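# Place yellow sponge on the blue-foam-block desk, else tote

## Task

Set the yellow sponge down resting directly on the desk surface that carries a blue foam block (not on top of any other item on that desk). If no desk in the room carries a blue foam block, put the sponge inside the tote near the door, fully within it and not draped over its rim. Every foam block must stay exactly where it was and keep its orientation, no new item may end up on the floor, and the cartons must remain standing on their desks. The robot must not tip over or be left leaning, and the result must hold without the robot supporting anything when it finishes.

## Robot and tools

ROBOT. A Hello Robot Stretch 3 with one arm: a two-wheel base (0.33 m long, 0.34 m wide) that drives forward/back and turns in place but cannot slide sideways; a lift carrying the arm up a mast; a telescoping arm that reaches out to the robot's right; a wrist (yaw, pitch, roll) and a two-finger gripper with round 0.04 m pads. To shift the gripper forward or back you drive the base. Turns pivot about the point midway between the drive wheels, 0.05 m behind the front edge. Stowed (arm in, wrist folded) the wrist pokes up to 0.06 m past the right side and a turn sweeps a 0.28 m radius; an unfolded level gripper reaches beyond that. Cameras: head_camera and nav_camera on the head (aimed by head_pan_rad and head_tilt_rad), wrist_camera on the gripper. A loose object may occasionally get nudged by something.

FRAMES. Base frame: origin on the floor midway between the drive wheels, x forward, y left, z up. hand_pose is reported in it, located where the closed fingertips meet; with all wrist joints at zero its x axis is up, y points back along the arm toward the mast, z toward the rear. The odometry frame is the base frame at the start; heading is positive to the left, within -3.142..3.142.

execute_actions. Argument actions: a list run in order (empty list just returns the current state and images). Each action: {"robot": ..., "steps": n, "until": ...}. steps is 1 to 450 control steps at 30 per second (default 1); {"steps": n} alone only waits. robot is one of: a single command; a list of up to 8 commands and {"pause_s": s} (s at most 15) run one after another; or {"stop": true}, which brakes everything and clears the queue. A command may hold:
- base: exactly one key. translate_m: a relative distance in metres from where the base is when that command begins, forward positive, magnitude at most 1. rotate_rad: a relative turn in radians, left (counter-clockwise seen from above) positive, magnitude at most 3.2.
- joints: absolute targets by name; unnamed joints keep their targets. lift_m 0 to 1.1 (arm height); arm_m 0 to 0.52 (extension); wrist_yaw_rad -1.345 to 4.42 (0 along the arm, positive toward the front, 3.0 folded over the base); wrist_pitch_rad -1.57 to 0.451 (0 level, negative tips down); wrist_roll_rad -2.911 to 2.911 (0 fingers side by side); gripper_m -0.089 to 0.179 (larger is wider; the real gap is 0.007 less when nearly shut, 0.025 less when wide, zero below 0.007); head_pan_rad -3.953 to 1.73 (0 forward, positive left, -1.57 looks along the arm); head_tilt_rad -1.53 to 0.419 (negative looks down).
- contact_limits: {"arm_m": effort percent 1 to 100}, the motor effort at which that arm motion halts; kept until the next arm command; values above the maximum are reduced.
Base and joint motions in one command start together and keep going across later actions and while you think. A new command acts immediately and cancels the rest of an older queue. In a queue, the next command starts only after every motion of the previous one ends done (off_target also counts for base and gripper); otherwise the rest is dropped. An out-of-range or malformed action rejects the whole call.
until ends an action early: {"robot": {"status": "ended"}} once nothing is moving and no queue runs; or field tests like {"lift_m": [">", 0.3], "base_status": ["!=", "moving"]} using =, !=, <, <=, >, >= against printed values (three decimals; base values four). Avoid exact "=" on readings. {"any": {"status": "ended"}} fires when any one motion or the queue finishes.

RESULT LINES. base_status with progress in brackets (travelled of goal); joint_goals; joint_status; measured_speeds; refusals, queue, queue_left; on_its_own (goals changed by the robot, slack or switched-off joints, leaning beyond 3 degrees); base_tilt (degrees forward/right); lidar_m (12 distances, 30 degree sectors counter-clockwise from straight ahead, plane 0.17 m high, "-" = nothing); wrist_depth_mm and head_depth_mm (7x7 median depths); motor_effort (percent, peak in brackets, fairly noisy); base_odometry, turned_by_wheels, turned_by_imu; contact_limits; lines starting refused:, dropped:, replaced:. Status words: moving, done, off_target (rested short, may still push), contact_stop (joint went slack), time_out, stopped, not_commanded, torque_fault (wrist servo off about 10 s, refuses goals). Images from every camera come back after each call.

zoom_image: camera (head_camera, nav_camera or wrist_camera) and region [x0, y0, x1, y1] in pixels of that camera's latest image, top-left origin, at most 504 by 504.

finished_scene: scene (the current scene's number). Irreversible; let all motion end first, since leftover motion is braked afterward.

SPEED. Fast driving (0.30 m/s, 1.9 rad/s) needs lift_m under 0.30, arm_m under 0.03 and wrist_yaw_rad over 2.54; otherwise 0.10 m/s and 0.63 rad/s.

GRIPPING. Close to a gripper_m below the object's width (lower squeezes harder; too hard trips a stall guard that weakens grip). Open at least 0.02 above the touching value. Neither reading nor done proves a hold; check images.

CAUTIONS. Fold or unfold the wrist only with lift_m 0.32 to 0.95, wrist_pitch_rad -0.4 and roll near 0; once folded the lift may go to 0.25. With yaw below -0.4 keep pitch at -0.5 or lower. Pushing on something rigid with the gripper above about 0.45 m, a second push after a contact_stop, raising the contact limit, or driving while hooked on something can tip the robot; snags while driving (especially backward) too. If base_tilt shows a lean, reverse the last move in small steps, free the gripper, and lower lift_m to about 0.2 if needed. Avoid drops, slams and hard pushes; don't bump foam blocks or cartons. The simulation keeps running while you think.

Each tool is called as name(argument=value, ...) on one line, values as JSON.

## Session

execute_actions(actions=[{"robot":{"joints":{"head_pan_rad":-1.5,"head_tilt_rad":-0.5}},"steps":200,"until":{"robot":{"status":"ended"}}}])

execute_actions(actions=[{"robot":{"joints":{"head_pan_rad":1.5}},"steps":200,"until":{"robot":{"status":"ended"}}}])

Scene clock: 1.27 s.
robot.base_odometry: x=+0.000 y=+0.000 heading=+0.000 (m, m, rad; robot's odometry frame)
robot.turned_by_wheels: +0.000 (rad since the last result)
robot.turned_by_imu: +0.000 (rad since the last result)
robot.base_tilt: forward=+0.6 right=-0.7 (deg)
robot.lidar_m: 2.46 2.37 2.70 1.66 1.36 1.37 2.10 1.49 1.74 2.03 1.92 1.70
robot.head_depth_mm: 2354 2473 2687 2696 2039 1627 1359 / 2206 2428 2644 2774 2051 1645 1369 / 2094 2223 2496 2674 2072 1649 1379 / 1958 2131 2325 2467 2083 1669 1373 / 1846 1977 2147 2346 2099 1666 1378 / 1772 1881 2027 2195 2140 1683 1385 / 1669 1783 1923 2060 2137 1694 1407
robot.base_status: not_commanded
robot.joint_positions: lift_m=+0.575 arm_m=-0.001 wrist_yaw_rad=+2.800 wrist_pitch_rad=-0.569 wrist_roll_rad=-0.008 gripper_m=+0.037 head_pan_rad=-1.493 head_tilt_rad=-0.493
robot.joint_goals: lift_m=+0.575 arm_m=-0.001 wrist_yaw_rad=+2.800 wrist_pitch_rad=-0.569 wrist_roll_rad=-0.008 gripper_m=+0.037 head_pan_rad=-1.500 head_tilt_rad=-0.500
robot.joint_status: lift_m=not_commanded arm_m=not_commanded wrist_yaw_rad=not_commanded wrist_pitch_rad=not_commanded wrist_roll_rad=not_commanded gripper_m=not_commanded head_pan_rad=done head_tilt_rad=done
robot.measured_speeds: translate_m=+0.000 rotate_rad=+0.000 lift_m=+0.000 arm_m=+0.000 wrist_yaw_rad=+0.000 wrist_pitch_rad=+0.000 wrist_roll_rad=+0.000 head_pan_rad=+0.000 head_tilt_rad=+0.000
robot: refusals=0 queue=done queue_left=0
robot.motor_effort: left_wheel=-1(0) right_wheel=-1(0) lift_m=+40(41) arm_m=-1(0) wrist_yaw_rad=+0(1) wrist_pitch_rad=+4(4) wrist_roll_rad=+0(0) gripper_m=+0(0) head_pan_rad=-3(46) head_tilt_rad=-4(38) (%)
robot.hand_pose: x=+0.0467 y=+0.0470 z=+0.5550 quat_wxyz=(+0.311, +0.700, +0.082, +0.638) (m; robot's base frame)
robot.wrist_depth_mm: - - - - - - - / - - - - - - - / - - - - - - - / - 940 969 985 976 978 990 / 806 - 853 832 842 837 875 / 708 706 703 720 737 742 755 / 641 634 - 657 650 650 659
pictures: head_camera (sideways: a quarter turn clockwise sets it upright), nav_camera (sideways: a quarter turn counterclockwise sets it upright), wrist_camera
Images, in order (width x height): head_camera 896x504, nav_camera 672x504, wrist_camera 644x364.

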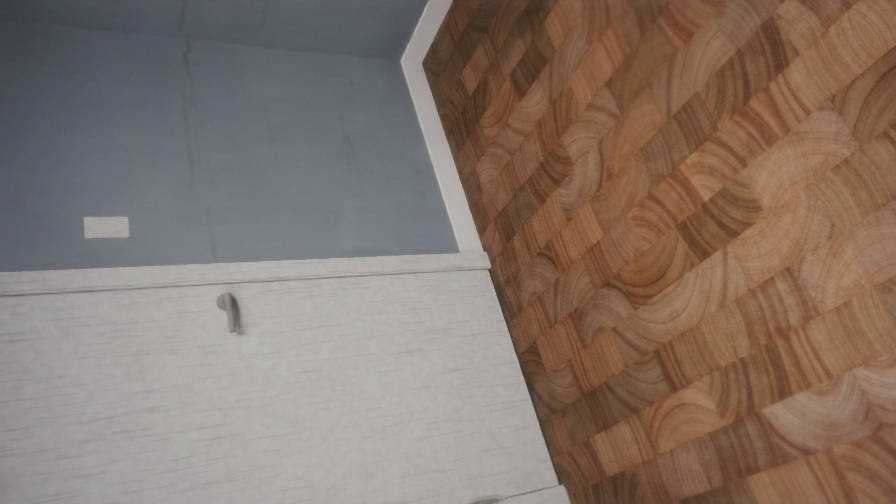

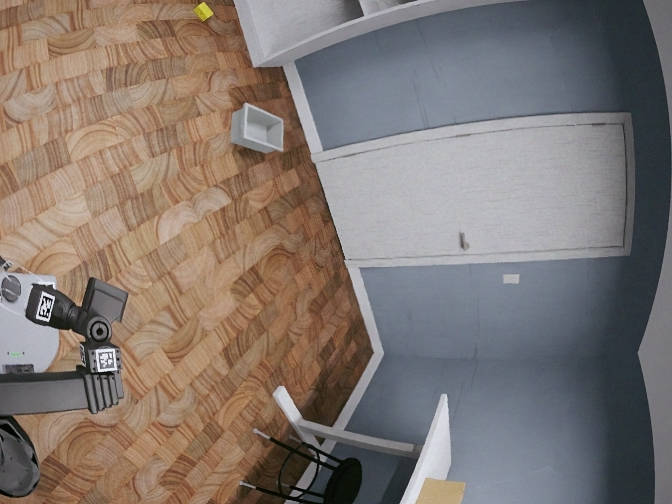

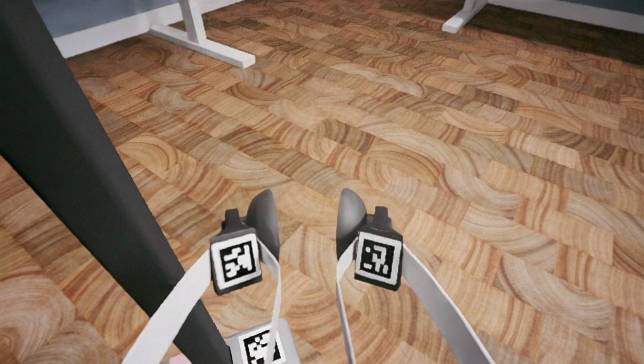

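Scene clock: 3.10 s.
robot.base_odometry: x=+0.000 y=+0.000 heading=+0.000 (m, m, rad; robot's odometry frame)
robot.turned_by_wheels: +0.000 (rad since the last result)
robot.turned_by_imu: +0.000 (rad since the last result)
robot.base_tilt: forward=+0.6 right=-0.8 (deg)
robot.lidar_m: 2.44 2.37 2.71 1.66 1.36 1.37 2.09 1.49 1.73 2.03 1.92 1.71
robot.head_depth_mm: 2625 2940 3166 2763 2056 1645 1363 / 2413 2663 2927 2762 2093 1636 1360 / 2218 2382 2542 2735 2066 1630 1371 / 2059 2223 2267 2437 2028 1651 1378 / 1900 2068 1438 1891 2084 1672 1371 / 1788 1906 1348 1328 2125 1681 1391 / 1678 1781 1809 1211 2087 1660 1385
robot.base_status: not_commanded
robot.joint_positions: lift_m=+0.575 arm_m=-0.001 wrist_yaw_rad=+2.800 wrist_pitch_rad=-0.569 wrist_roll_rad=-0.008 gripper_m=+0.037 head_pan_rad=+1.493 head_tilt_rad=-0.493
robot.joint_goals: lift_m=+0.575 arm_m=-0.001 wrist_yaw_rad=+2.800 wrist_pitch_rad=-0.569 wrist_roll_rad=-0.008 gripper_m=+0.037 head_pan_rad=+1.500 head_tilt_rad=-0.500
robot.joint_status: lift_m=not_commanded arm_m=not_commanded wrist_yaw_rad=not_commanded wrist_pitch_rad=not_commanded wrist_roll_rad=not_commanded gripper_m=not_commanded head_pan_rad=done head_tilt_rad=done
robot.measured_speeds: translate_m=+0.000 rotate_rad=+0.000 lift_m=+0.000 arm_m=+0.000 wrist_yaw_rad=+0.000 wrist_pitch_rad=+0.000 wrist_roll_rad=+0.000 head_pan_rad=+0.000 head_tilt_rad=+0.000
robot: refusals=0 queue=done queue_left=0
robot.motor_effort: left_wheel=+0(0) right_wheel=+0(1) lift_m=+40(41) arm_m=+0(0) wrist_yaw_rad=-1(1) wrist_pitch_rad=+4(4) wrist_roll_rad=+0(0) gripper_m=+0(0) head_pan_rad=+3(47) head_tilt_rad=-3(4) (%)
robot.hand_pose: x=+0.0467 y=+0.0470 z=+0.5550 quat_wxyz=(+0.311, +0.700, +0.082, +0.638) (m; robot's base frame)
robot.wrist_depth_mm: - - - - - - - / - - - - - - - / - - - - - - - / - 948 963 962 967 999 982 / 812 - 837 853 844 831 867 / 711 706 703 722 729 745 738 / 630 628 - 653 638 652 664
pictures: head_camera (sideways: a quarter turn clockwise sets it upright), nav_camera (sideways: a quarter turn counterclockwise sets it upright), wrist_camera
Images, in order (width x height): head_camera 896x504, nav_camera 672x504, wrist_camera 644x364.

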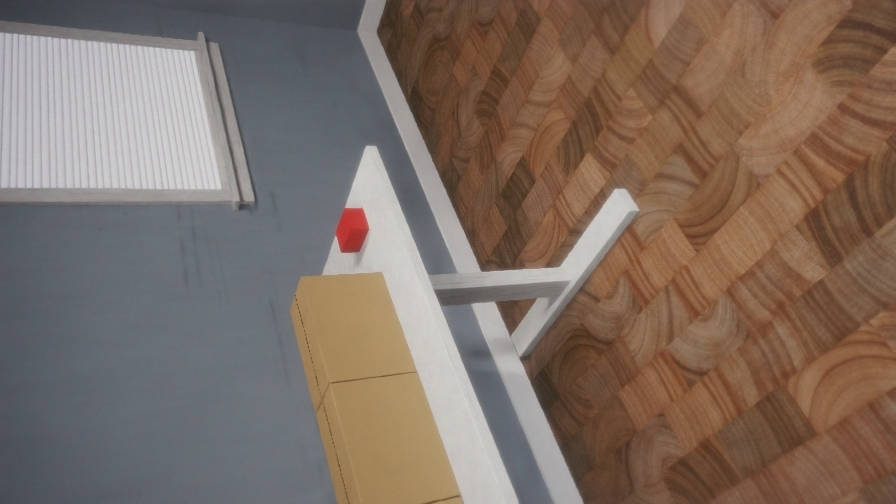

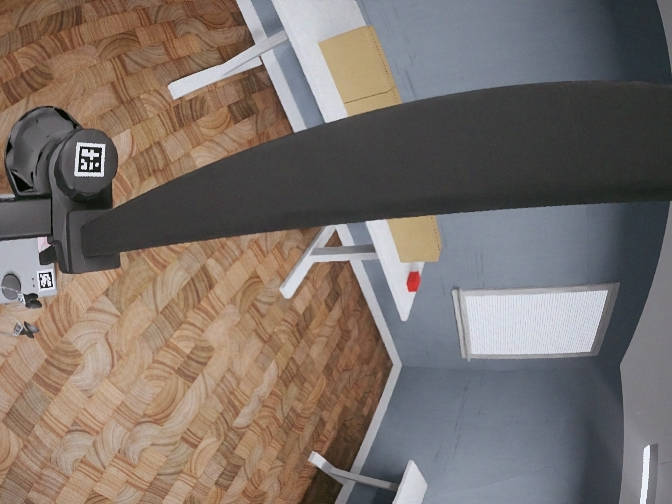

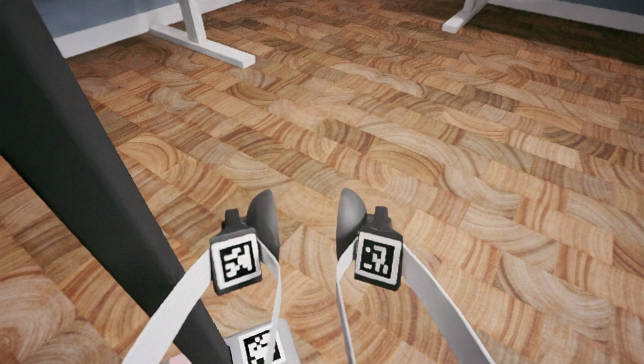

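execute_actions(actions=[{"robot":{"joints":{"head_pan_rad":-0.55,"head_tilt_rad":-0.6}},"steps":200,"until":{"robot":{"status":"ended"}}}])

execute_actions(actions=[{"robot":{"joints":{"head_pan_rad":-2.9,"head_tilt_rad":-0.3}},"steps":200,"until":{"robot":{"status":"ended"}}}])

Scene clock: 5.30 s.
robot.base_odometry: x=+0.000 y=+0.000 heading=+0.000 (m, m, rad; robot's odometry frame)
robot.turned_by_wheels: +0.000 (rad since the last result)
robot.turned_by_imu: +0.000 (rad since the last result)
robot.base_tilt: forward=+0.6 right=-0.7 (deg)
robot.lidar_m: 2.46 2.37 2.70 1.66 1.36 1.36 2.09 1.48 1.74 2.03 1.93 1.70
robot.head_depth_mm: 1666 1811 1976 2182 1821 1502 1285 / 1677 1855 2059 2250 1786 1518 1286 / 1703 1857 2053 2144 1856 1500 1289 / 1799 1965 2243 2214 1837 1522 1296 / 1881 2044 2328 2329 1866 1533 1303 / 1904 2029 2319 2355 1878 1542 1304 / 2085 2398 2703 2428 1867 1549 1303
robot.base_status: not_commanded
robot.joint_positions: lift_m=+0.575 arm_m=-0.001 wrist_yaw_rad=+2.800 wrist_pitch_rad=-0.569 wrist_roll_rad=-0.008 gripper_m=+0.037 head_pan_rad=-0.543 head_tilt_rad=-0.592
robot.joint_goals: lift_m=+0.575 arm_m=-0.001 wrist_yaw_rad=+2.800 wrist_pitch_rad=-0.569 wrist_roll_rad=-0.008 gripper_m=+0.037 head_pan_rad=-0.550 head_tilt_rad=-0.600
robot.joint_status: lift_m=not_commanded arm_m=not_commanded wrist_yaw_rad=not_commanded wrist_pitch_rad=not_commanded wrist_roll_rad=not_commanded gripper_m=not_commanded head_pan_rad=done head_tilt_rad=done
robot.measured_speeds: translate_m=+0.000 rotate_rad=+0.000 lift_m=+0.000 arm_m=+0.000 wrist_yaw_rad=+0.000 wrist_pitch_rad=+0.000 wrist_roll_rad=+0.000 head_pan_rad=+0.000 head_tilt_rad=+0.000
robot: refusals=0 queue=done queue_left=0
robot.motor_effort: left_wheel=+0(0) right_wheel=+0(1) lift_m=+41(41) arm_m=+0(0) wrist_yaw_rad=+0(0) wrist_pitch_rad=+4(4) wrist_roll_rad=+1(0) gripper_m=+0(0) head_pan_rad=-3(48) head_tilt_rad=-4(17) (%)
robot.hand_pose: x=+0.0467 y=+0.0470 z=+0.5550 quat_wxyz=(+0.311, +0.700, +0.082, +0.638) (m; robot's base frame)
robot.wrist_depth_mm: - - - - - - - / - - - - - - - / - - - - - - - / - 972 969 970 973 993 989 / 817 - 837 836 848 855 867 / 703 694 699 734 723 738 758 / 642 629 - 651 657 650 668
pictures: head_camera (sideways: a quarter turn clockwise sets it upright), nav_camera (sideways: a quarter turn counterclockwise sets it upright), wrist_camera
Images, in order (width x height): head_camera 896x504, nav_camera 672x504, wrist_camera 644x364.

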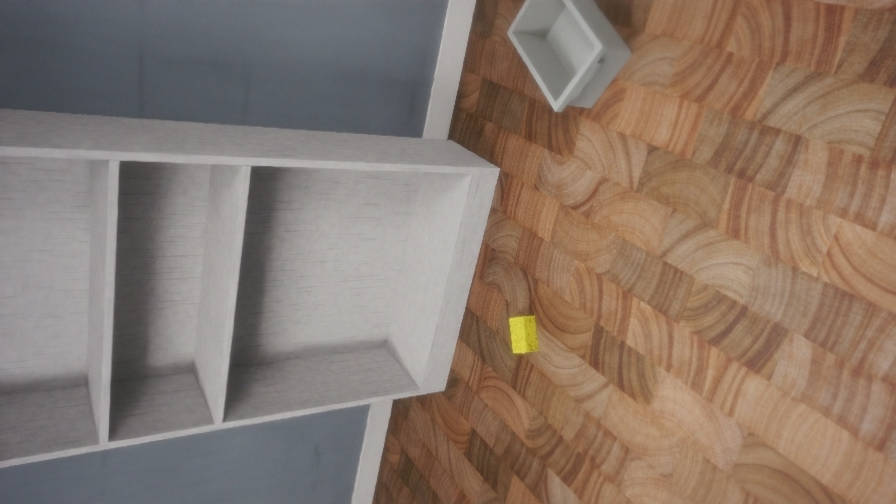

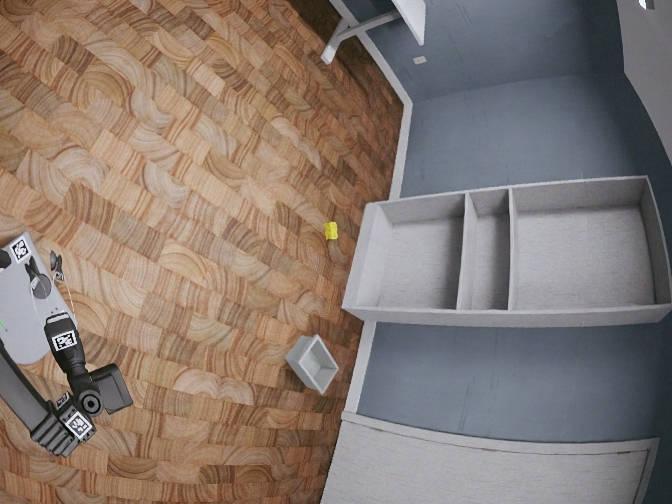

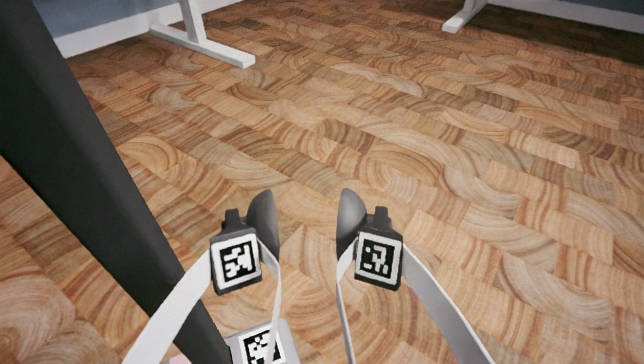

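Scene clock: 6.90 s.
robot.base_odometry: x=+0.000 y=+0.000 heading=+0.000 (m, m, rad; robot's odometry frame)
robot.turned_by_wheels: +0.000 (rad since the last result)
robot.turned_by_imu: +0.000 (rad since the last result)
robot.base_tilt: forward=+0.5 right=-0.8 (deg)
robot.lidar_m: 2.45 2.36 2.72 1.66 1.36 1.36 2.09 1.49 1.73 2.03 1.93 1.70
robot.head_depth_mm: 2126 2226 2372 2538 2615 2002 1583 / 2039 2147 2249 2430 2518 2024 1593 / 1965 2089 2177 2276 2433 2025 1610 / 1883 1994 2106 2199 2350 1964 1580 / 1826 1923 1988 1637 2208 1995 1615 / 1784 1877 1907 1498 2182 2075 1640 / 1730 1797 1833 1285 2094 2091 1619
robot.base_status: not_commanded
robot.joint_positions: lift_m=+0.575 arm_m=-0.001 wrist_yaw_rad=+2.800 wrist_pitch_rad=-0.569 wrist_roll_rad=-0.008 gripper_m=+0.037 head_pan_rad=-2.893 head_tilt_rad=-0.310
robot.joint_goals: lift_m=+0.575 arm_m=-0.001 wrist_yaw_rad=+2.800 wrist_pitch_rad=-0.569 wrist_roll_rad=-0.008 gripper_m=+0.037 head_pan_rad=-2.900 head_tilt_rad=-0.300
robot.joint_status: lift_m=not_commanded arm_m=not_commanded wrist_yaw_rad=not_commanded wrist_pitch_rad=not_commanded wrist_roll_rad=not_commanded gripper_m=not_commanded head_pan_rad=done head_tilt_rad=done
robot.measured_speeds: translate_m=+0.000 rotate_rad=+0.000 lift_m=+0.000 arm_m=+0.000 wrist_yaw_rad=+0.000 wrist_pitch_rad=+0.000 wrist_roll_rad=+0.000 head_pan_rad=+0.000 head_tilt_rad=+0.000
robot: refusals=0 queue=done queue_left=0
robot.motor_effort: left_wheel=+0(0) right_wheel=+0(1) lift_m=+40(41) arm_m=+0(0) wrist_yaw_rad=+0(0) wrist_pitch_rad=+4(5) wrist_roll_rad=+0(0) gripper_m=+0(0) head_pan_rad=-3(46) head_tilt_rad=+6(29) (%)
robot.hand_pose: x=+0.0467 y=+0.0470 z=+0.5550 quat_wxyz=(+0.311, +0.700, +0.082, +0.638) (m; robot's base frame)
robot.wrist_depth_mm: - - - - - - - / - - - - - - - / - - - - - - - / - 936 963 963 963 - - / 810 - 836 844 835 851 876 / 711 697 699 726 724 721 763 / 635 643 - 659 651 661 667
pictures: head_camera (sideways: a quarter turn clockwise sets it upright), nav_camera (sideways: a quarter turn counterclockwise sets it upright), wrist_camera
Images, in order (width x height): head_camera 896x504, nav_camera 672x504, wrist_camera 644x364.

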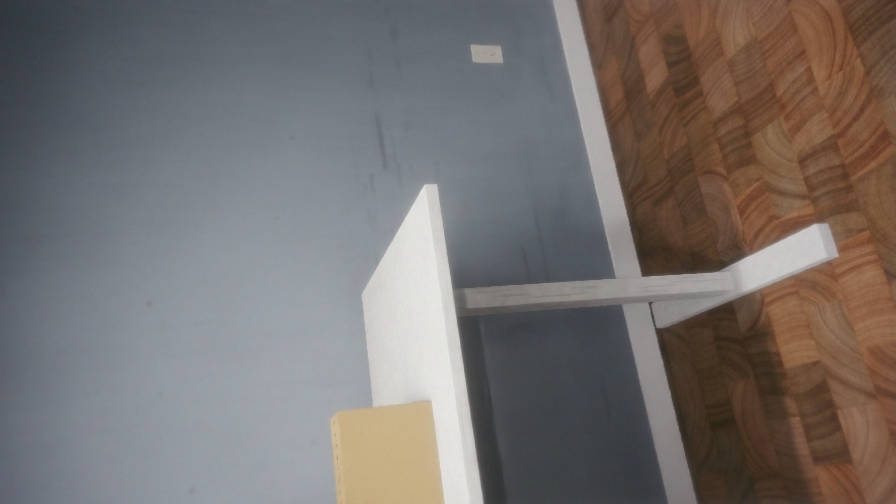

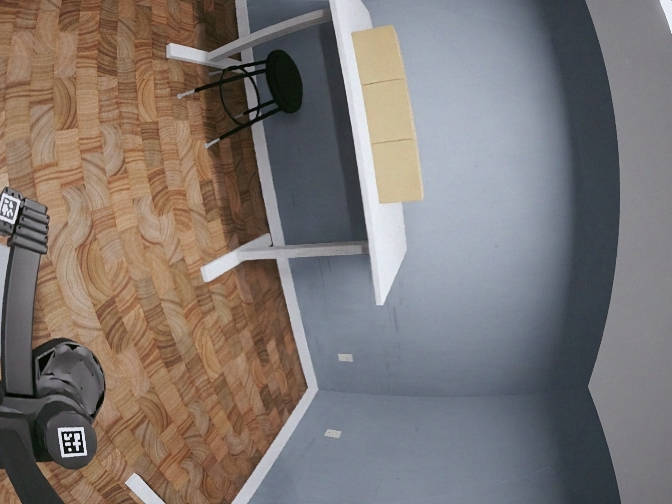

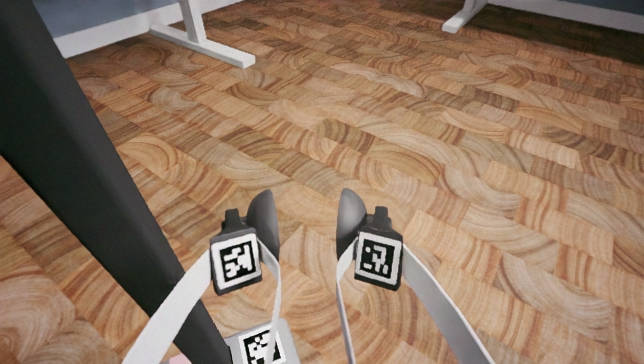

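execute_actions(actions=[{"robot":[{"joints":{"wrist_pitch_rad":-0.4,"wrist_yaw_rad":3.0,"head_pan_rad":-1.57,"head_tilt_rad":-1.0,"gripper_m":0.03}},{"joints":{"lift_m":0.27}},{"base":{"translate_m":1.0}},{"base":{"translate_m":0.33},"joints":{"lift_m":0.38}},{"joints":{"wrist_yaw_rad":0,"gripper_m":0.15}},{"joints":{"wrist_pitch_rad":-1.57,"arm_m":0.38,"lift_m":0.3}}],"steps":450,"until":{"robot":{"status":"ended"}}},{"steps":450,"until":{"robot":{"status":"ended"}}}])

Scene clock: 28.77 s.
robot.base_odometry: x=+1.330 y=+0.000 heading=+0.000 (m, m, rad; robot's odometry frame)
robot.turned_by_wheels: +0.000 (rad since the last result)
robot.turned_by_imu: +0.007 (rad since the last result)
robot.base_tilt: forward=+0.6 right=-0.6 (deg)
robot.lidar_m: 1.68 1.22 1.68 1.66 2.53 2.45 2.87 2.65 1.78 1.09 0.94 1.27
robot.head_depth_mm: 1836 2067 1701 1558 1372 1238 1138 / 1713 1963 1725 1553 1371 1238 1156 / 1577 1892 1771 1581 1372 1239 - / 1416 1655 1704 1589 1362 1246 1162 / 1056 1437 1620 1560 1359 1256 1146 / 1028 1409 1603 1498 1382 1246 1131 / 999 1314 1546 1475 1381 1256 1129
robot.base_status: done (translate_m +0.3300 of +0.3300)
robot.joint_positions: lift_m=+0.300 arm_m=+0.380 wrist_yaw_rad=+0.001 wrist_pitch_rad=-1.565 wrist_roll_rad=-0.008 gripper_m=+0.150 head_pan_rad=-1.576 head_tilt_rad=-0.987
robot.joint_goals: lift_m=+0.300 arm_m=+0.380 wrist_yaw_rad=+0.000 wrist_pitch_rad=-1.570 wrist_roll_rad=-0.008 gripper_m=+0.150 head_pan_rad=-1.570 head_tilt_rad=-1.000
robot.joint_status: lift_m=done arm_m=done wrist_yaw_rad=done wrist_pitch_rad=done wrist_roll_rad=not_commanded gripper_m=done head_pan_rad=done head_tilt_rad=done
robot.measured_speeds: translate_m=+0.000 rotate_rad=+0.000 lift_m=+0.000 arm_m=+0.000 wrist_yaw_rad=+0.000 wrist_pitch_rad=+0.000 wrist_roll_rad=+0.000 head_pan_rad=+0.000 head_tilt_rad=+0.000
robot: refusals=0 queue=done queue_left=0
robot.motor_effort: left_wheel=-1(11) right_wheel=+0(6) lift_m=+36(48) arm_m=+3(3) wrist_yaw_rad=-2(3) wrist_pitch_rad=-2(7) wrist_roll_rad=+0(0) gripper_m=+0(82) head_pan_rad=+3(44) head_tilt_rad=-7(46) (%)
robot.hand_pose: x=-0.0217 y=-0.5020 z=+0.1825 quat_wxyz=(+0.504, +0.501, -0.499, -0.497) (m; robot's base frame)
robot.wrist_depth_mm: 264 262 303 312 312 318 323 / 307 310 316 321 323 331 334 / 320 320 327 331 337 343 348 / 329 332 339 347 351 354 359 / 339 345 351 352 362 370 373 / 350 361 362 369 375 390 390 / 372 374 382 383 391 400 407
pictures: head_camera (sideways: a quarter turn clockwise sets it upright), nav_camera (sideways: a quarter turn counterclockwise sets it upright), wrist_camera
Images, in order (width x height): head_camera 896x504, nav_camera 672x504, wrist_camera 644x364.

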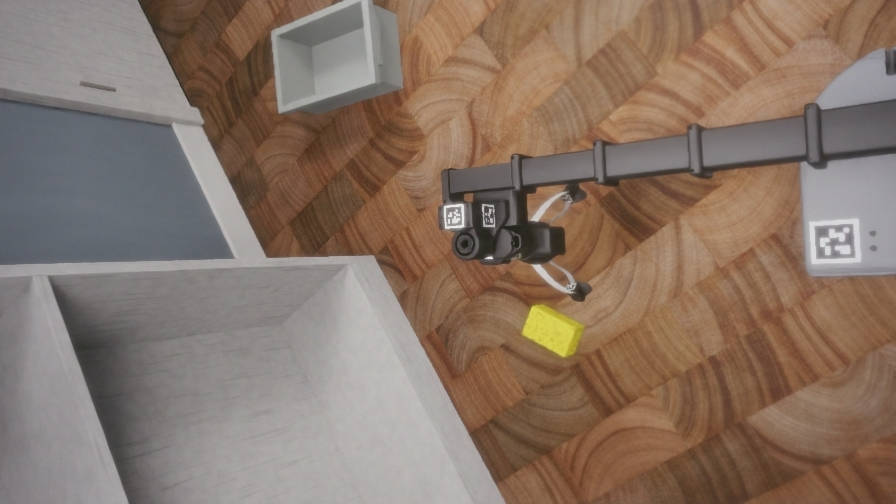

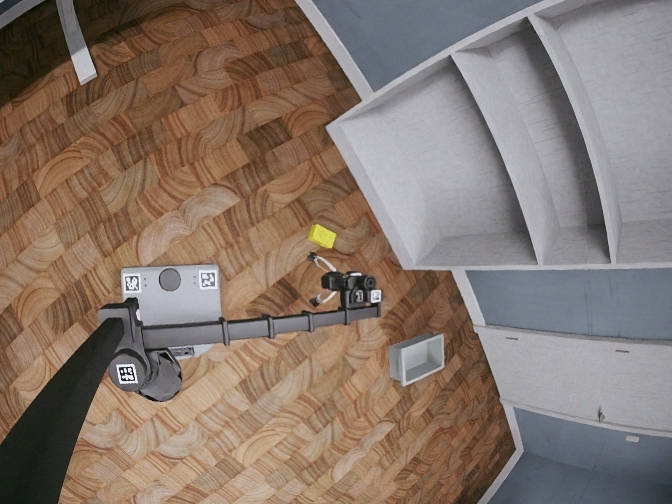

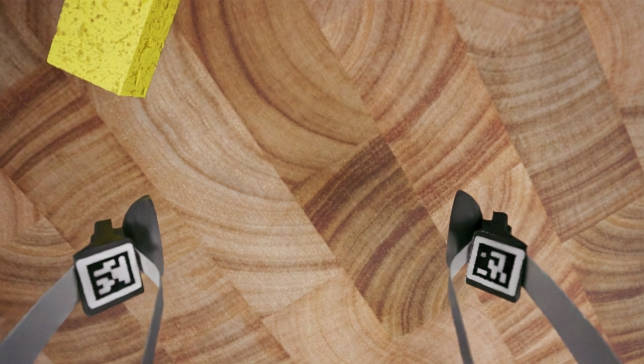

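execute_actions(actions=[{"robot":{"base":{"translate_m":0.19},"joints":{"arm_m":0.47,"lift_m":0.24,"wrist_roll_rad":0.44}},"steps":300,"until":{"robot":{"status":"ended"}}}])

Scene clock: 32.57 s.
robot.base_odometry: x=+1.520 y=+0.000 heading=+0.000 (m, m, rad; robot's odometry frame)
robot.turned_by_wheels: +0.000 (rad since the last result)
robot.turned_by_imu: +0.000 (rad since the last result)
robot.base_tilt: forward=+0.5 right=-0.8 (deg)
robot.lidar_m: 1.54 1.06 1.54 1.62 2.20 2.63 3.05 2.81 1.68 1.14 0.82 1.16
robot.head_depth_mm: 1690 1974 1725 1544 1378 1231 1128 / 1581 1892 1778 1558 1374 1242 1158 / 1084 1314 1593 1586 1386 1235 - / 1021 1455 1624 1534 1360 1242 1158 / 997 1389 1564 1498 1374 1242 1135 / 965 1282 1529 1462 1389 1256 1141 / 972 1204 1409 1442 1385 1261 1133
robot.base_status: done (translate_m +0.1900 of +0.1900)
robot.joint_positions: lift_m=+0.240 arm_m=+0.470 wrist_yaw_rad=+0.001 wrist_pitch_rad=-1.566 wrist_roll_rad=+0.433 gripper_m=+0.150 head_pan_rad=-1.576 head_tilt_rad=-0.987
robot.joint_goals: lift_m=+0.240 arm_m=+0.470 wrist_yaw_rad=+0.000 wrist_pitch_rad=-1.570 wrist_roll_rad=+0.440 gripper_m=+0.150 head_pan_rad=-1.570 head_tilt_rad=-1.000
robot.joint_status: lift_m=done arm_m=done wrist_yaw_rad=done wrist_pitch_rad=done wrist_roll_rad=done gripper_m=done head_pan_rad=done head_tilt_rad=done
robot.measured_speeds: translate_m=+0.000 rotate_rad=+0.000 lift_m=+0.000 arm_m=+0.000 wrist_yaw_rad=+0.000 wrist_pitch_rad=+0.000 wrist_roll_rad=+0.000 head_pan_rad=+0.000 head_tilt_rad=+0.000
robot: refusals=0 queue=done queue_left=0
robot.motor_effort: left_wheel=-2(4) right_wheel=+0(4) lift_m=+36(36) arm_m=+3(2) wrist_yaw_rad=-2(2) wrist_pitch_rad=-2(2) wrist_roll_rad=+3(4) gripper_m=+0(0) head_pan_rad=+3(2) head_tilt_rad=-7(7) (%)
robot.hand_pose: x=-0.0217 y=-0.5917 z=+0.1225 quat_wxyz=(+0.382, +0.380, -0.597, -0.594) (m; robot's base frame)
robot.wrist_depth_mm: 243 248 251 254 259 263 265 / 253 255 258 221 265 269 275 / 262 264 266 229 276 280 283 / 269 274 277 236 286 290 295 / 279 283 289 293 297 303 309 / 285 299 302 303 309 316 320 / 304 305 308 313 323 326 334
pictures: head_camera (sideways: a quarter turn clockwise sets it upright), nav_camera (sideways: a quarter turn counterclockwise sets it upright), wrist_camera
Images, in order (width x height): head_camera 896x504, nav_camera 672x504, wrist_camera 644x364.

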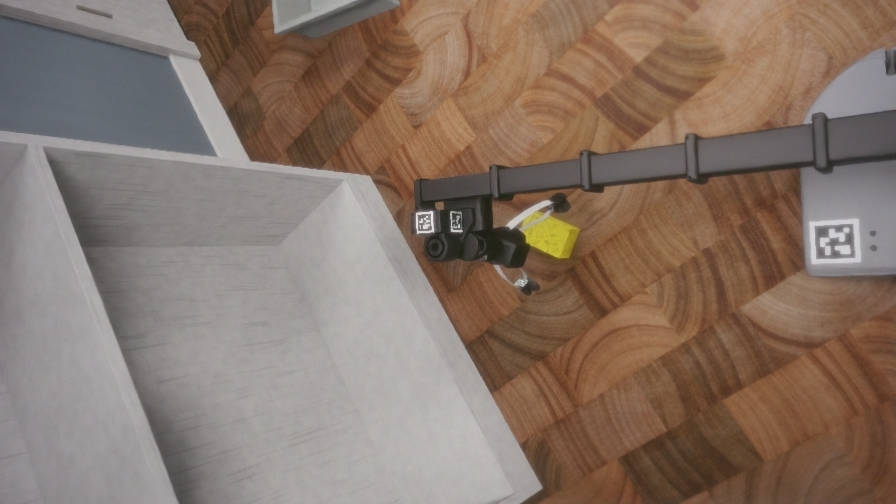

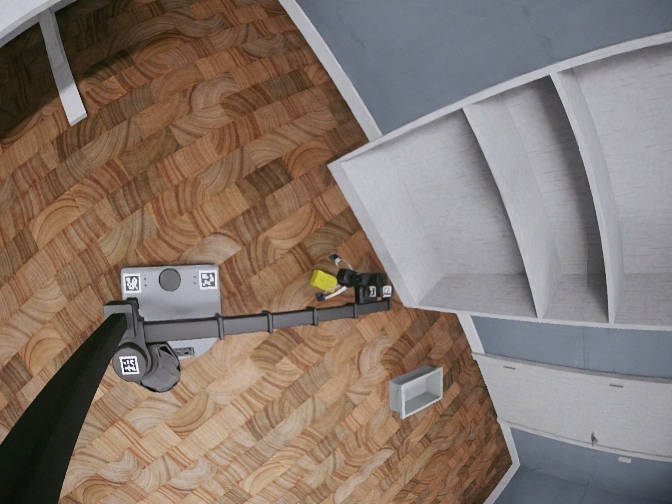

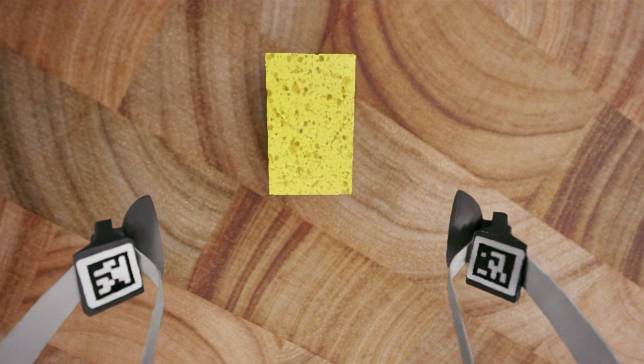

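execute_actions(actions=[{"robot":[{"joints":{"arm_m":0.505}},{"joints":{"lift_m":0.145}},{"joints":{"gripper_m":0.03}},{"joints":{"lift_m":0.3}},{"joints":{"lift_m":1.05,"arm_m":0.0,"wrist_roll_rad":0,"head_pan_rad":0.6,"head_tilt_rad":-0.3}}],"steps":450,"until":{"robot":{"status":"ended"}}}])

Scene clock: 47.20 s.
robot.base_odometry: x=+1.520 y=+0.000 heading=+0.000 (m, m, rad; robot's odometry frame)
robot.turned_by_wheels: +0.000 (rad since the last result)
robot.turned_by_imu: -0.001 (rad since the last result)
robot.base_tilt: forward=+0.6 right=-0.7 (deg)
robot.lidar_m: 1.54 1.06 1.54 1.62 2.19 2.64 3.04 2.81 1.68 1.11 0.82 1.17
robot.head_depth_mm: 1307 1375 1449 1548 1631 1743 1568 / 1309 1375 1448 1534 1631 1718 1583 / 1309 1369 1449 1535 1301 898 1596 / 1310 1383 1441 1535 1253 901 1523 / 1305 1373 1448 1536 1263 914 1622 / 1305 1384 1455 1536 1200 922 1573 / 1287 1353 1452 1552 958 931 1586
robot.base_status: done (translate_m +0.1900 of +0.1900)
robot.joint_positions: lift_m=+1.050 arm_m=+0.000 wrist_yaw_rad=+0.001 wrist_pitch_rad=-1.566 wrist_roll_rad=+0.005 gripper_m=+0.031 head_pan_rad=+0.593 head_tilt_rad=-0.310
robot.joint_goals: lift_m=+1.050 arm_m=+0.000 wrist_yaw_rad=+0.000 wrist_pitch_rad=-1.570 wrist_roll_rad=+0.000 gripper_m=+0.030 head_pan_rad=+0.600 head_tilt_rad=-0.300
robot.joint_status: lift_m=done arm_m=done wrist_yaw_rad=done wrist_pitch_rad=done wrist_roll_rad=done gripper_m=done head_pan_rad=done head_tilt_rad=done
robot.measured_speeds: translate_m=+0.000 rotate_rad=+0.000 lift_m=+0.000 arm_m=+0.000 wrist_yaw_rad=+0.000 wrist_pitch_rad=+0.000 wrist_roll_rad=+0.000 head_pan_rad=+0.000 head_tilt_rad=+0.000
robot: refusals=0 queue=done queue_left=0
robot.motor_effort: left_wheel=-1(2) right_wheel=+0(1) lift_m=+48(46) arm_m=-3(3) wrist_yaw_rad=-2(2) wrist_pitch_rad=-2(2) wrist_roll_rad=-2(2) gripper_m=-12(89) head_pan_rad=+4(45) head_tilt_rad=+6(46) (%)
robot.hand_pose: x=-0.0217 y=-0.1223 z=+0.9322 quat_wxyz=(+0.500, +0.498, -0.502, -0.500) (m; robot's base frame)
robot.wrist_depth_mm: 979 961 - - - - - / 987 - - - - - - / - - - 131 - - - / - - - 136 - - - / - - 139 141 - - - / - - - 146 - - - / - - - - - - -
pictures: head_camera (sideways: a quarter turn clockwise sets it upright), nav_camera (sideways: a quarter turn counterclockwise sets it upright), wrist_camera
Images, in order (width x height): head_camera 896x504, nav_camera 672x504, wrist_camera 644x364.

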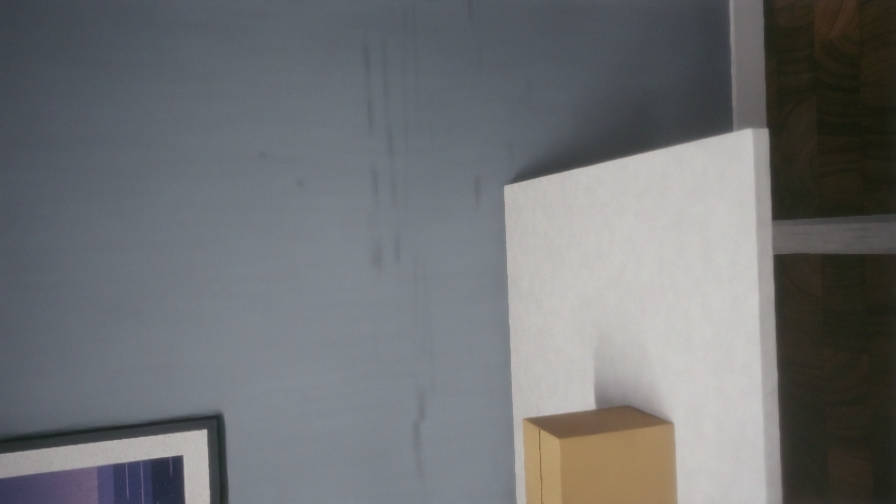

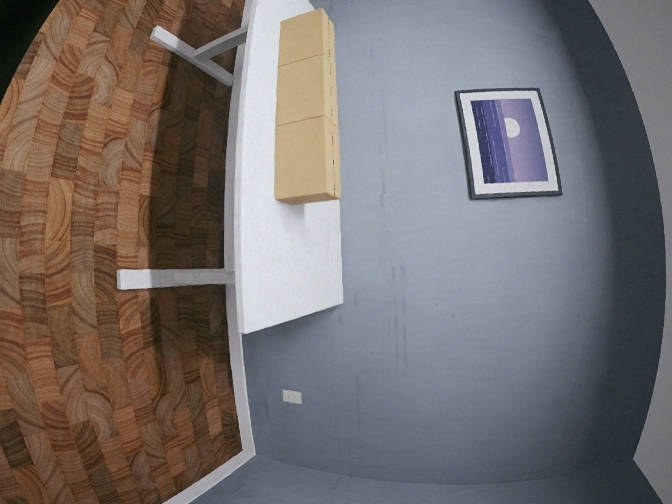

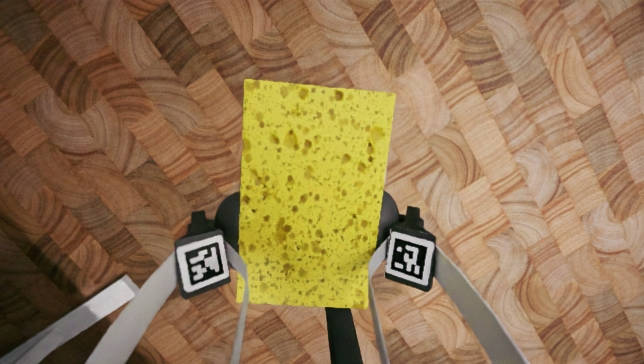

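execute_actions(actions=[{"robot":[{"base":{"translate_m":0.85}},{"base":{"rotate_rad":0.6},"joints":{"head_pan_rad":1.35,"head_tilt_rad":-0.4}},{"base":{"translate_m":0.4}}],"steps":450,"until":{"robot":{"status":"ended"}}}])

Scene clock: 63.70 s.
robot.base_odometry: x=+2.630 y=+0.178 heading=+0.600 (m, m, rad; robot's odometry frame)
robot.turned_by_wheels: +0.600 (rad since the last result)
robot.turned_by_imu: +0.600 (rad since the last result)
robot.base_tilt: forward=+0.2 right=+0.3 (deg)
robot.lidar_m: 0.47 0.49 0.45 0.43 3.21 4.15 1.81 0.95 0.71 0.69 0.64 0.48
robot.head_depth_mm: 790 860 894 942 956 800 650 / 966 1066 1118 1178 1047 801 650 / 1307 1384 1498 1446 1060 806 655 / 1852 2046 2260 1548 1066 812 658 / 2710 2878 3114 1571 1075 819 662 / 2661 2876 3038 1401 949 797 665 / 2625 2797 2992 1175 755 779 669
robot.base_status: moving (translate_m +0.3146 of +0.4000)
robot.joint_positions: lift_m=+1.050 arm_m=+0.000 wrist_yaw_rad=+0.001 wrist_pitch_rad=-1.566 wrist_roll_rad=+0.005 gripper_m=+0.031 head_pan_rad=+1.343 head_tilt_rad=-0.395
robot.joint_goals: lift_m=+1.050 arm_m=+0.000 wrist_yaw_rad=+0.000 wrist_pitch_rad=-1.570 wrist_roll_rad=+0.000 gripper_m=+0.030 head_pan_rad=+1.350 head_tilt_rad=-0.400
robot.joint_status: lift_m=done arm_m=done wrist_yaw_rad=done wrist_pitch_rad=done wrist_roll_rad=done gripper_m=done head_pan_rad=done head_tilt_rad=done
robot.measured_speeds: translate_m=+0.100 rotate_rad=+0.000 lift_m=+0.000 arm_m=+0.000 wrist_yaw_rad=+0.000 wrist_pitch_rad=+0.000 wrist_roll_rad=+0.000 head_pan_rad=+0.000 head_tilt_rad=+0.000
robot: refusals=0 queue=running queue_left=0
robot.motor_effort: left_wheel=-2(7) right_wheel=+3(6) lift_m=+46(46) arm_m=-3(3) wrist_yaw_rad=-2(1) wrist_pitch_rad=-2(2) wrist_roll_rad=-2(2) gripper_m=-12(12) head_pan_rad=+3(40) head_tilt_rad=-3(15) (%)
robot.hand_pose: x=-0.0217 y=-0.1223 z=+0.9322 quat_wxyz=(+0.500, +0.498, -0.502, -0.500) (m; robot's base frame)
robot.wrist_depth_mm: 608 881 - - - - - / 613 919 - - - - - / 630 934 - 131 - - - / 599 930 - 136 - - - / 613 922 139 141 - - - / 617 858 - 146 - - - / 615 - - - - - -
pictures: head_camera (sideways: a quarter turn clockwise sets it upright), nav_camera (sideways: a quarter turn counterclockwise sets it upright), wrist_camera
Images, in order (width x height): head_camera 896x504, nav_camera 672x504, wrist_camera 644x364.

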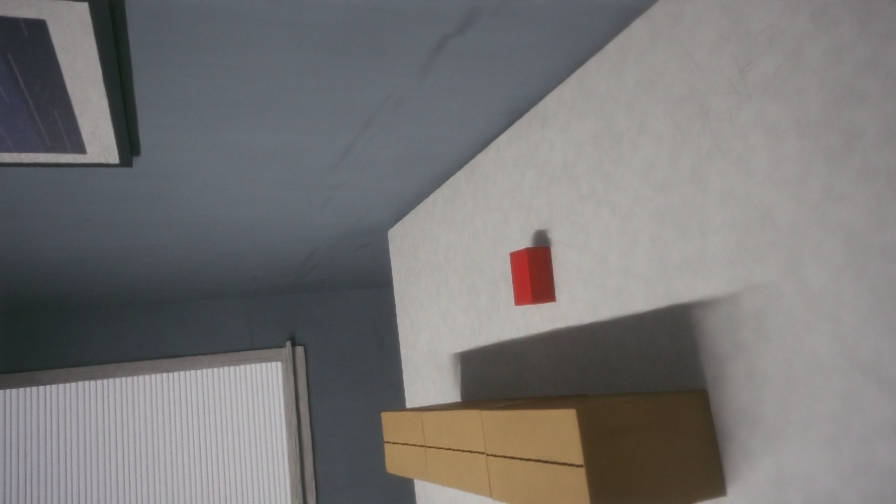

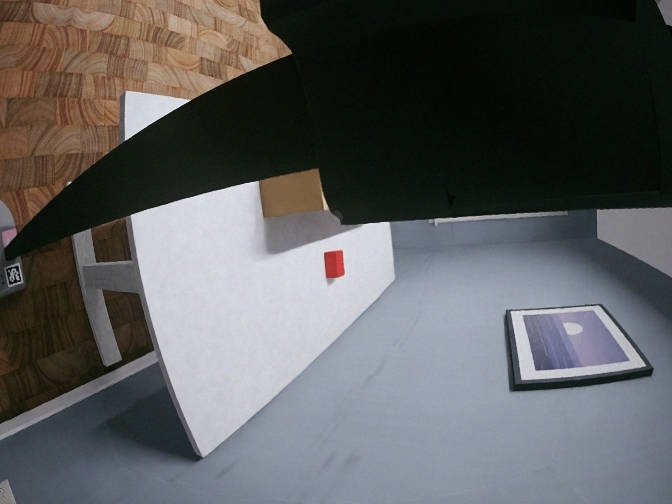

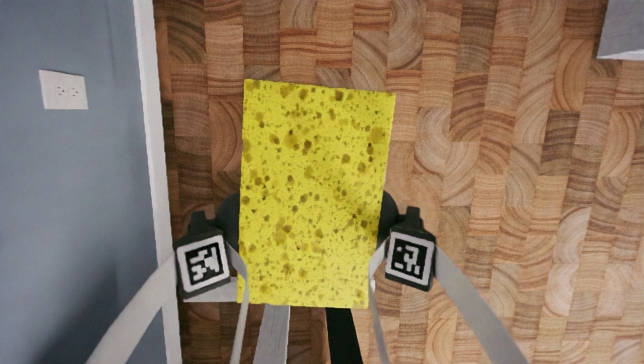

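execute_actions(actions=[{"robot":[{"base":{"translate_m":-0.85}},{"base":{"rotate_rad":2.41},"joints":{"head_pan_rad":0,"head_tilt_rad":-0.5}},{"base":{"translate_m":1.0}},{"base":{"translate_m":1.0}},{"base":{"translate_m":0.8}}],"steps":450,"until":{"robot":{"status":"ended"}}},{"steps":450,"until":{"robot":{"status":"ended"}}},{"steps":450,"until":{"robot":{"status":"ended"}}}])

Scene clock: 111.83 s.
robot.base_odometry: x=-0.775 y=+0.114 heading=+3.010 (m, m, rad; robot's odometry frame)
robot.turned_by_wheels: +2.410 (rad since the last result)
robot.turned_by_imu: +2.395 (rad since the last result)
robot.base_tilt: forward=+0.1 right=+0.6 (deg)
robot.lidar_m: 1.54 0.93 0.94 1.27 2.43 2.39 2.85 3.17 1.77 1.43 0.89 1.31
robot.head_depth_mm: 1321 1408 1502 1630 1783 1637 1356 / 1435 1539 1669 1806 1912 1643 1370 / 1569 1700 1818 2036 2075 1656 1365 / 1585 1706 1856 2045 2098 1656 1371 / 1478 1578 1707 1840 1959 1662 1383 / 1377 1479 1570 1677 1844 1663 1381 / 1295 1367 1457 1558 1681 1682 1391
robot.base_status: moving (translate_m +0.7982 of +0.8000)
robot.joint_positions: lift_m=+1.050 arm_m=+0.000 wrist_yaw_rad=+0.001 wrist_pitch_rad=-1.566 wrist_roll_rad=+0.005 gripper_m=+0.031 head_pan_rad=+0.007 head_tilt_rad=-0.494
robot.joint_goals: lift_m=+1.050 arm_m=+0.000 wrist_yaw_rad=+0.000 wrist_pitch_rad=-1.570 wrist_roll_rad=+0.000 gripper_m=+0.030 head_pan_rad=+0.000 head_tilt_rad=-0.500
robot.joint_status: lift_m=done arm_m=done wrist_yaw_rad=done wrist_pitch_rad=done wrist_roll_rad=done gripper_m=done head_pan_rad=done head_tilt_rad=done
robot.measured_speeds: translate_m=+0.025 rotate_rad=+0.000 lift_m=+0.000 arm_m=+0.000 wrist_yaw_rad=+0.000 wrist_pitch_rad=+0.000 wrist_roll_rad=+0.000 head_pan_rad=+0.000 head_tilt_rad=+0.000
robot: refusals=0 queue=running queue_left=0
robot.motor_effort: left_wheel=-4(9) right_wheel=+2(4) lift_m=+46(46) arm_m=-3(3) wrist_yaw_rad=-1(2) wrist_pitch_rad=-2(2) wrist_roll_rad=-2(2) gripper_m=-12(13) head_pan_rad=-3(48) head_tilt_rad=-4(17) (%)
robot.hand_pose: x=-0.0217 y=-0.1223 z=+0.9322 quat_wxyz=(+0.500, +0.498, -0.502, -0.500) (m; robot's base frame)
robot.wrist_depth_mm: 965 984 - - - - - / - - - - - - - / - - - 131 - - - / - - - 136 - - - / - - 140 141 - - - / - - - 146 - - - / - - - - - - -
pictures: head_camera (sideways: a quarter turn clockwise sets it upright), nav_camera (sideways: a quarter turn counterclockwise sets it upright), wrist_camera
Images, in order (width x height): head_camera 896x504, nav_camera 672x504, wrist_camera 644x364.

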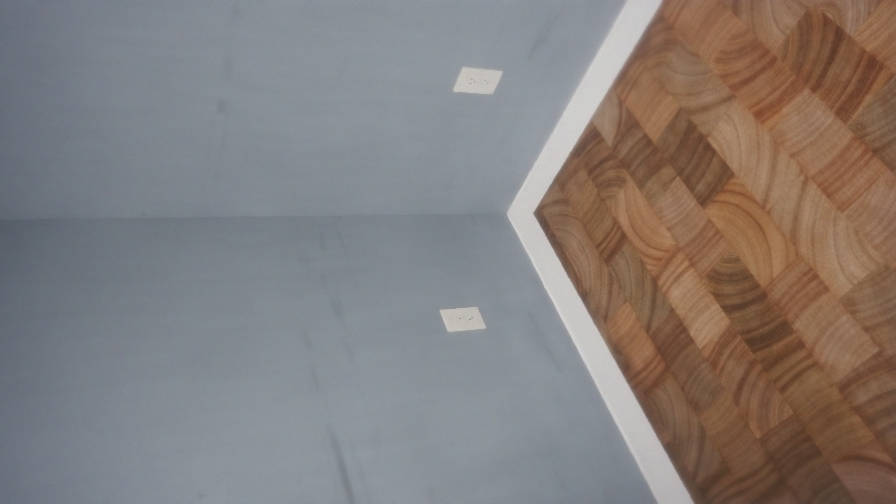

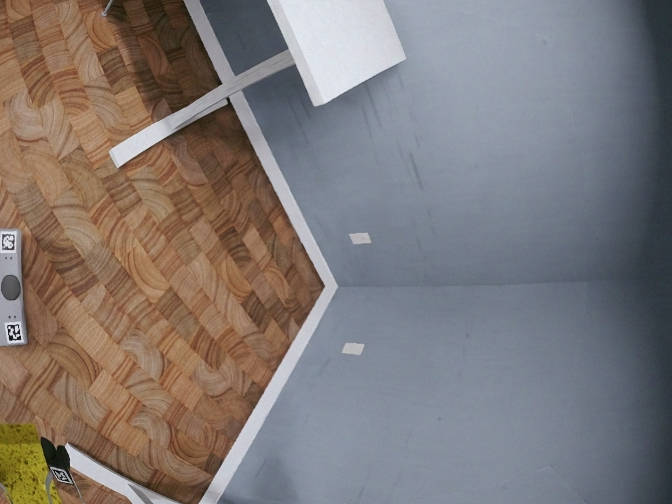

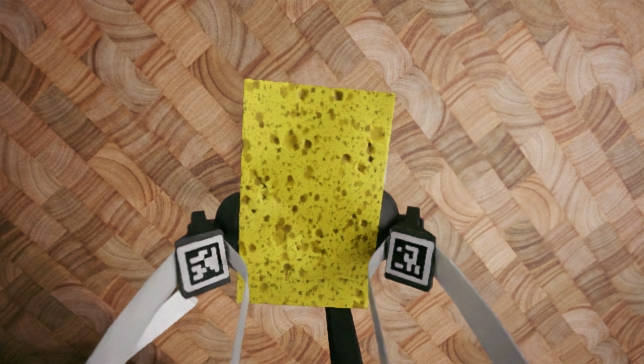

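Heading right at the corner. Go farther and look at both.

execute_actions(actions=[{"robot":[{"base":{"translate_m":0.95},"joints":{"head_pan_rad":1.9,"head_tilt_rad":-0.35}},{"joints":{"head_pan_rad":1.7}}],"steps":450,"until":{"robot":{"status":"ended"}}}])

execute_actions(actions=[{"robot":{"joints":{"head_pan_rad":-2.1}},"steps":450,"until":{"robot":{"status":"ended"}}}])

action 0: robot: command 0 of the queue: "joints": head_pan_rad = 1.9 is out of range -3.953 to 1.73

Scene clock: 113.93 s.
robot.base_odometry: x=-0.777 y=+0.114 heading=+3.010 (m, m, rad; robot's odometry frame)
robot.turned_by_wheels: +0.000 (rad since the last result)
robot.turned_by_imu: +0.000 (rad since the last result)
robot.base_tilt: forward=+0.6 right=-0.8 (deg)
robot.lidar_m: 1.53 0.93 0.93 1.17 2.43 2.40 2.86 3.19 1.77 1.44 0.89 1.31
robot.head_depth_mm: 2900 3107 - - - 1628 1357 / 2984 3091 - - - - 1309 / 3071 3258 - - - - - / 3189 3437 - - - - - / 2852 2926 - - - - - / 2325 2412 - - - - - / 2024 2029 - - - - -
robot.base_status: done (translate_m +0.8000 of +0.8000)
robot.joint_positions: lift_m=+1.050 arm_m=+0.000 wrist_yaw_rad=+0.001 wrist_pitch_rad=-1.566 wrist_roll_rad=+0.005 gripper_m=+0.031 head_pan_rad=-2.093 head_tilt_rad=-0.494
robot.joint_goals: lift_m=+1.050 arm_m=+0.000 wrist_yaw_rad=+0.000 wrist_pitch_rad=-1.570 wrist_roll_rad=+0.000 gripper_m=+0.030 head_pan_rad=-2.100 head_tilt_rad=-0.500
robot.joint_status: lift_m=done arm_m=done wrist_yaw_rad=done wrist_pitch_rad=done wrist_roll_rad=done gripper_m=done head_pan_rad=done head_tilt_rad=done
robot.measured_speeds: translate_m=+0.000 rotate_rad=+0.000 lift_m=+0.000 arm_m=+0.000 wrist_yaw_rad=+0.000 wrist_pitch_rad=+0.000 wrist_roll_rad=+0.000 head_pan_rad=+0.000 head_tilt_rad=+0.000
robot: refusals=0 queue=done queue_left=0
robot.motor_effort: left_wheel=-3(6) right_wheel=+2(2) lift_m=+45(46) arm_m=-3(3) wrist_yaw_rad=-1(2) wrist_pitch_rad=-2(1) wrist_roll_rad=-2(2) gripper_m=-12(12) head_pan_rad=-3(47) head_tilt_rad=-3(3) (%)
robot.hand_pose: x=-0.0217 y=-0.1223 z=+0.9322 quat_wxyz=(+0.500, +0.498, -0.502, -0.500) (m; robot's base frame)
robot.wrist_depth_mm: 963 980 - - - - - / - - - - - - - / - - - 131 - - - / - - - 136 - - - / - - 139 141 - - - / - - - 146 - - - / - - - - - - -
pictures: head_camera (sideways: a quarter turn clockwise sets it upright), nav_camera (sideways: a quarter turn counterclockwise sets it upright), wrist_camera
Images, in order (width x height): head_camera 896x504, nav_camera 672x504, wrist_camera 644x364.

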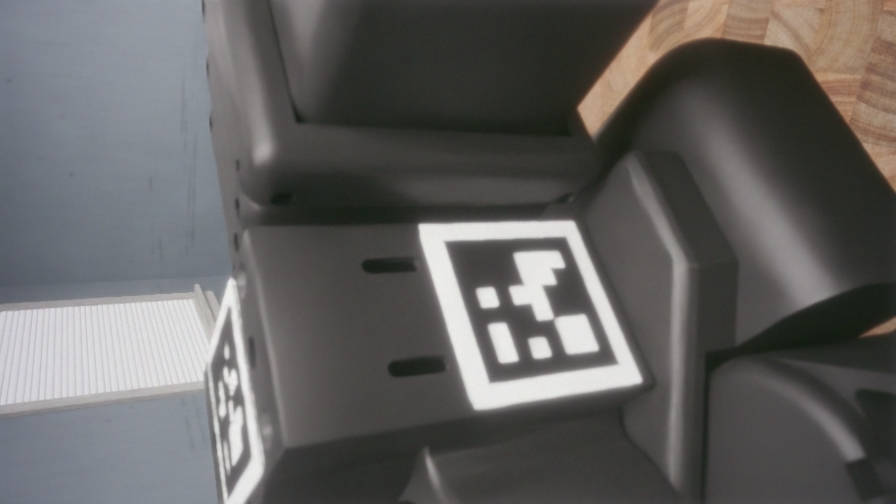

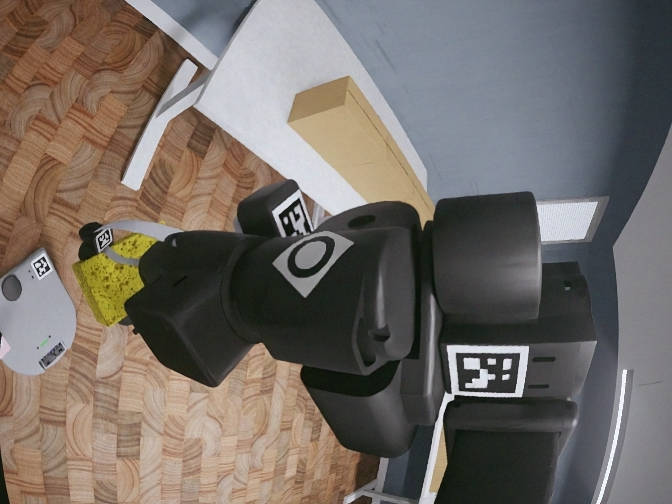

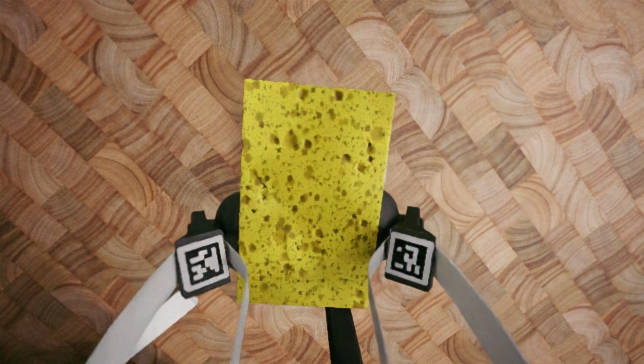

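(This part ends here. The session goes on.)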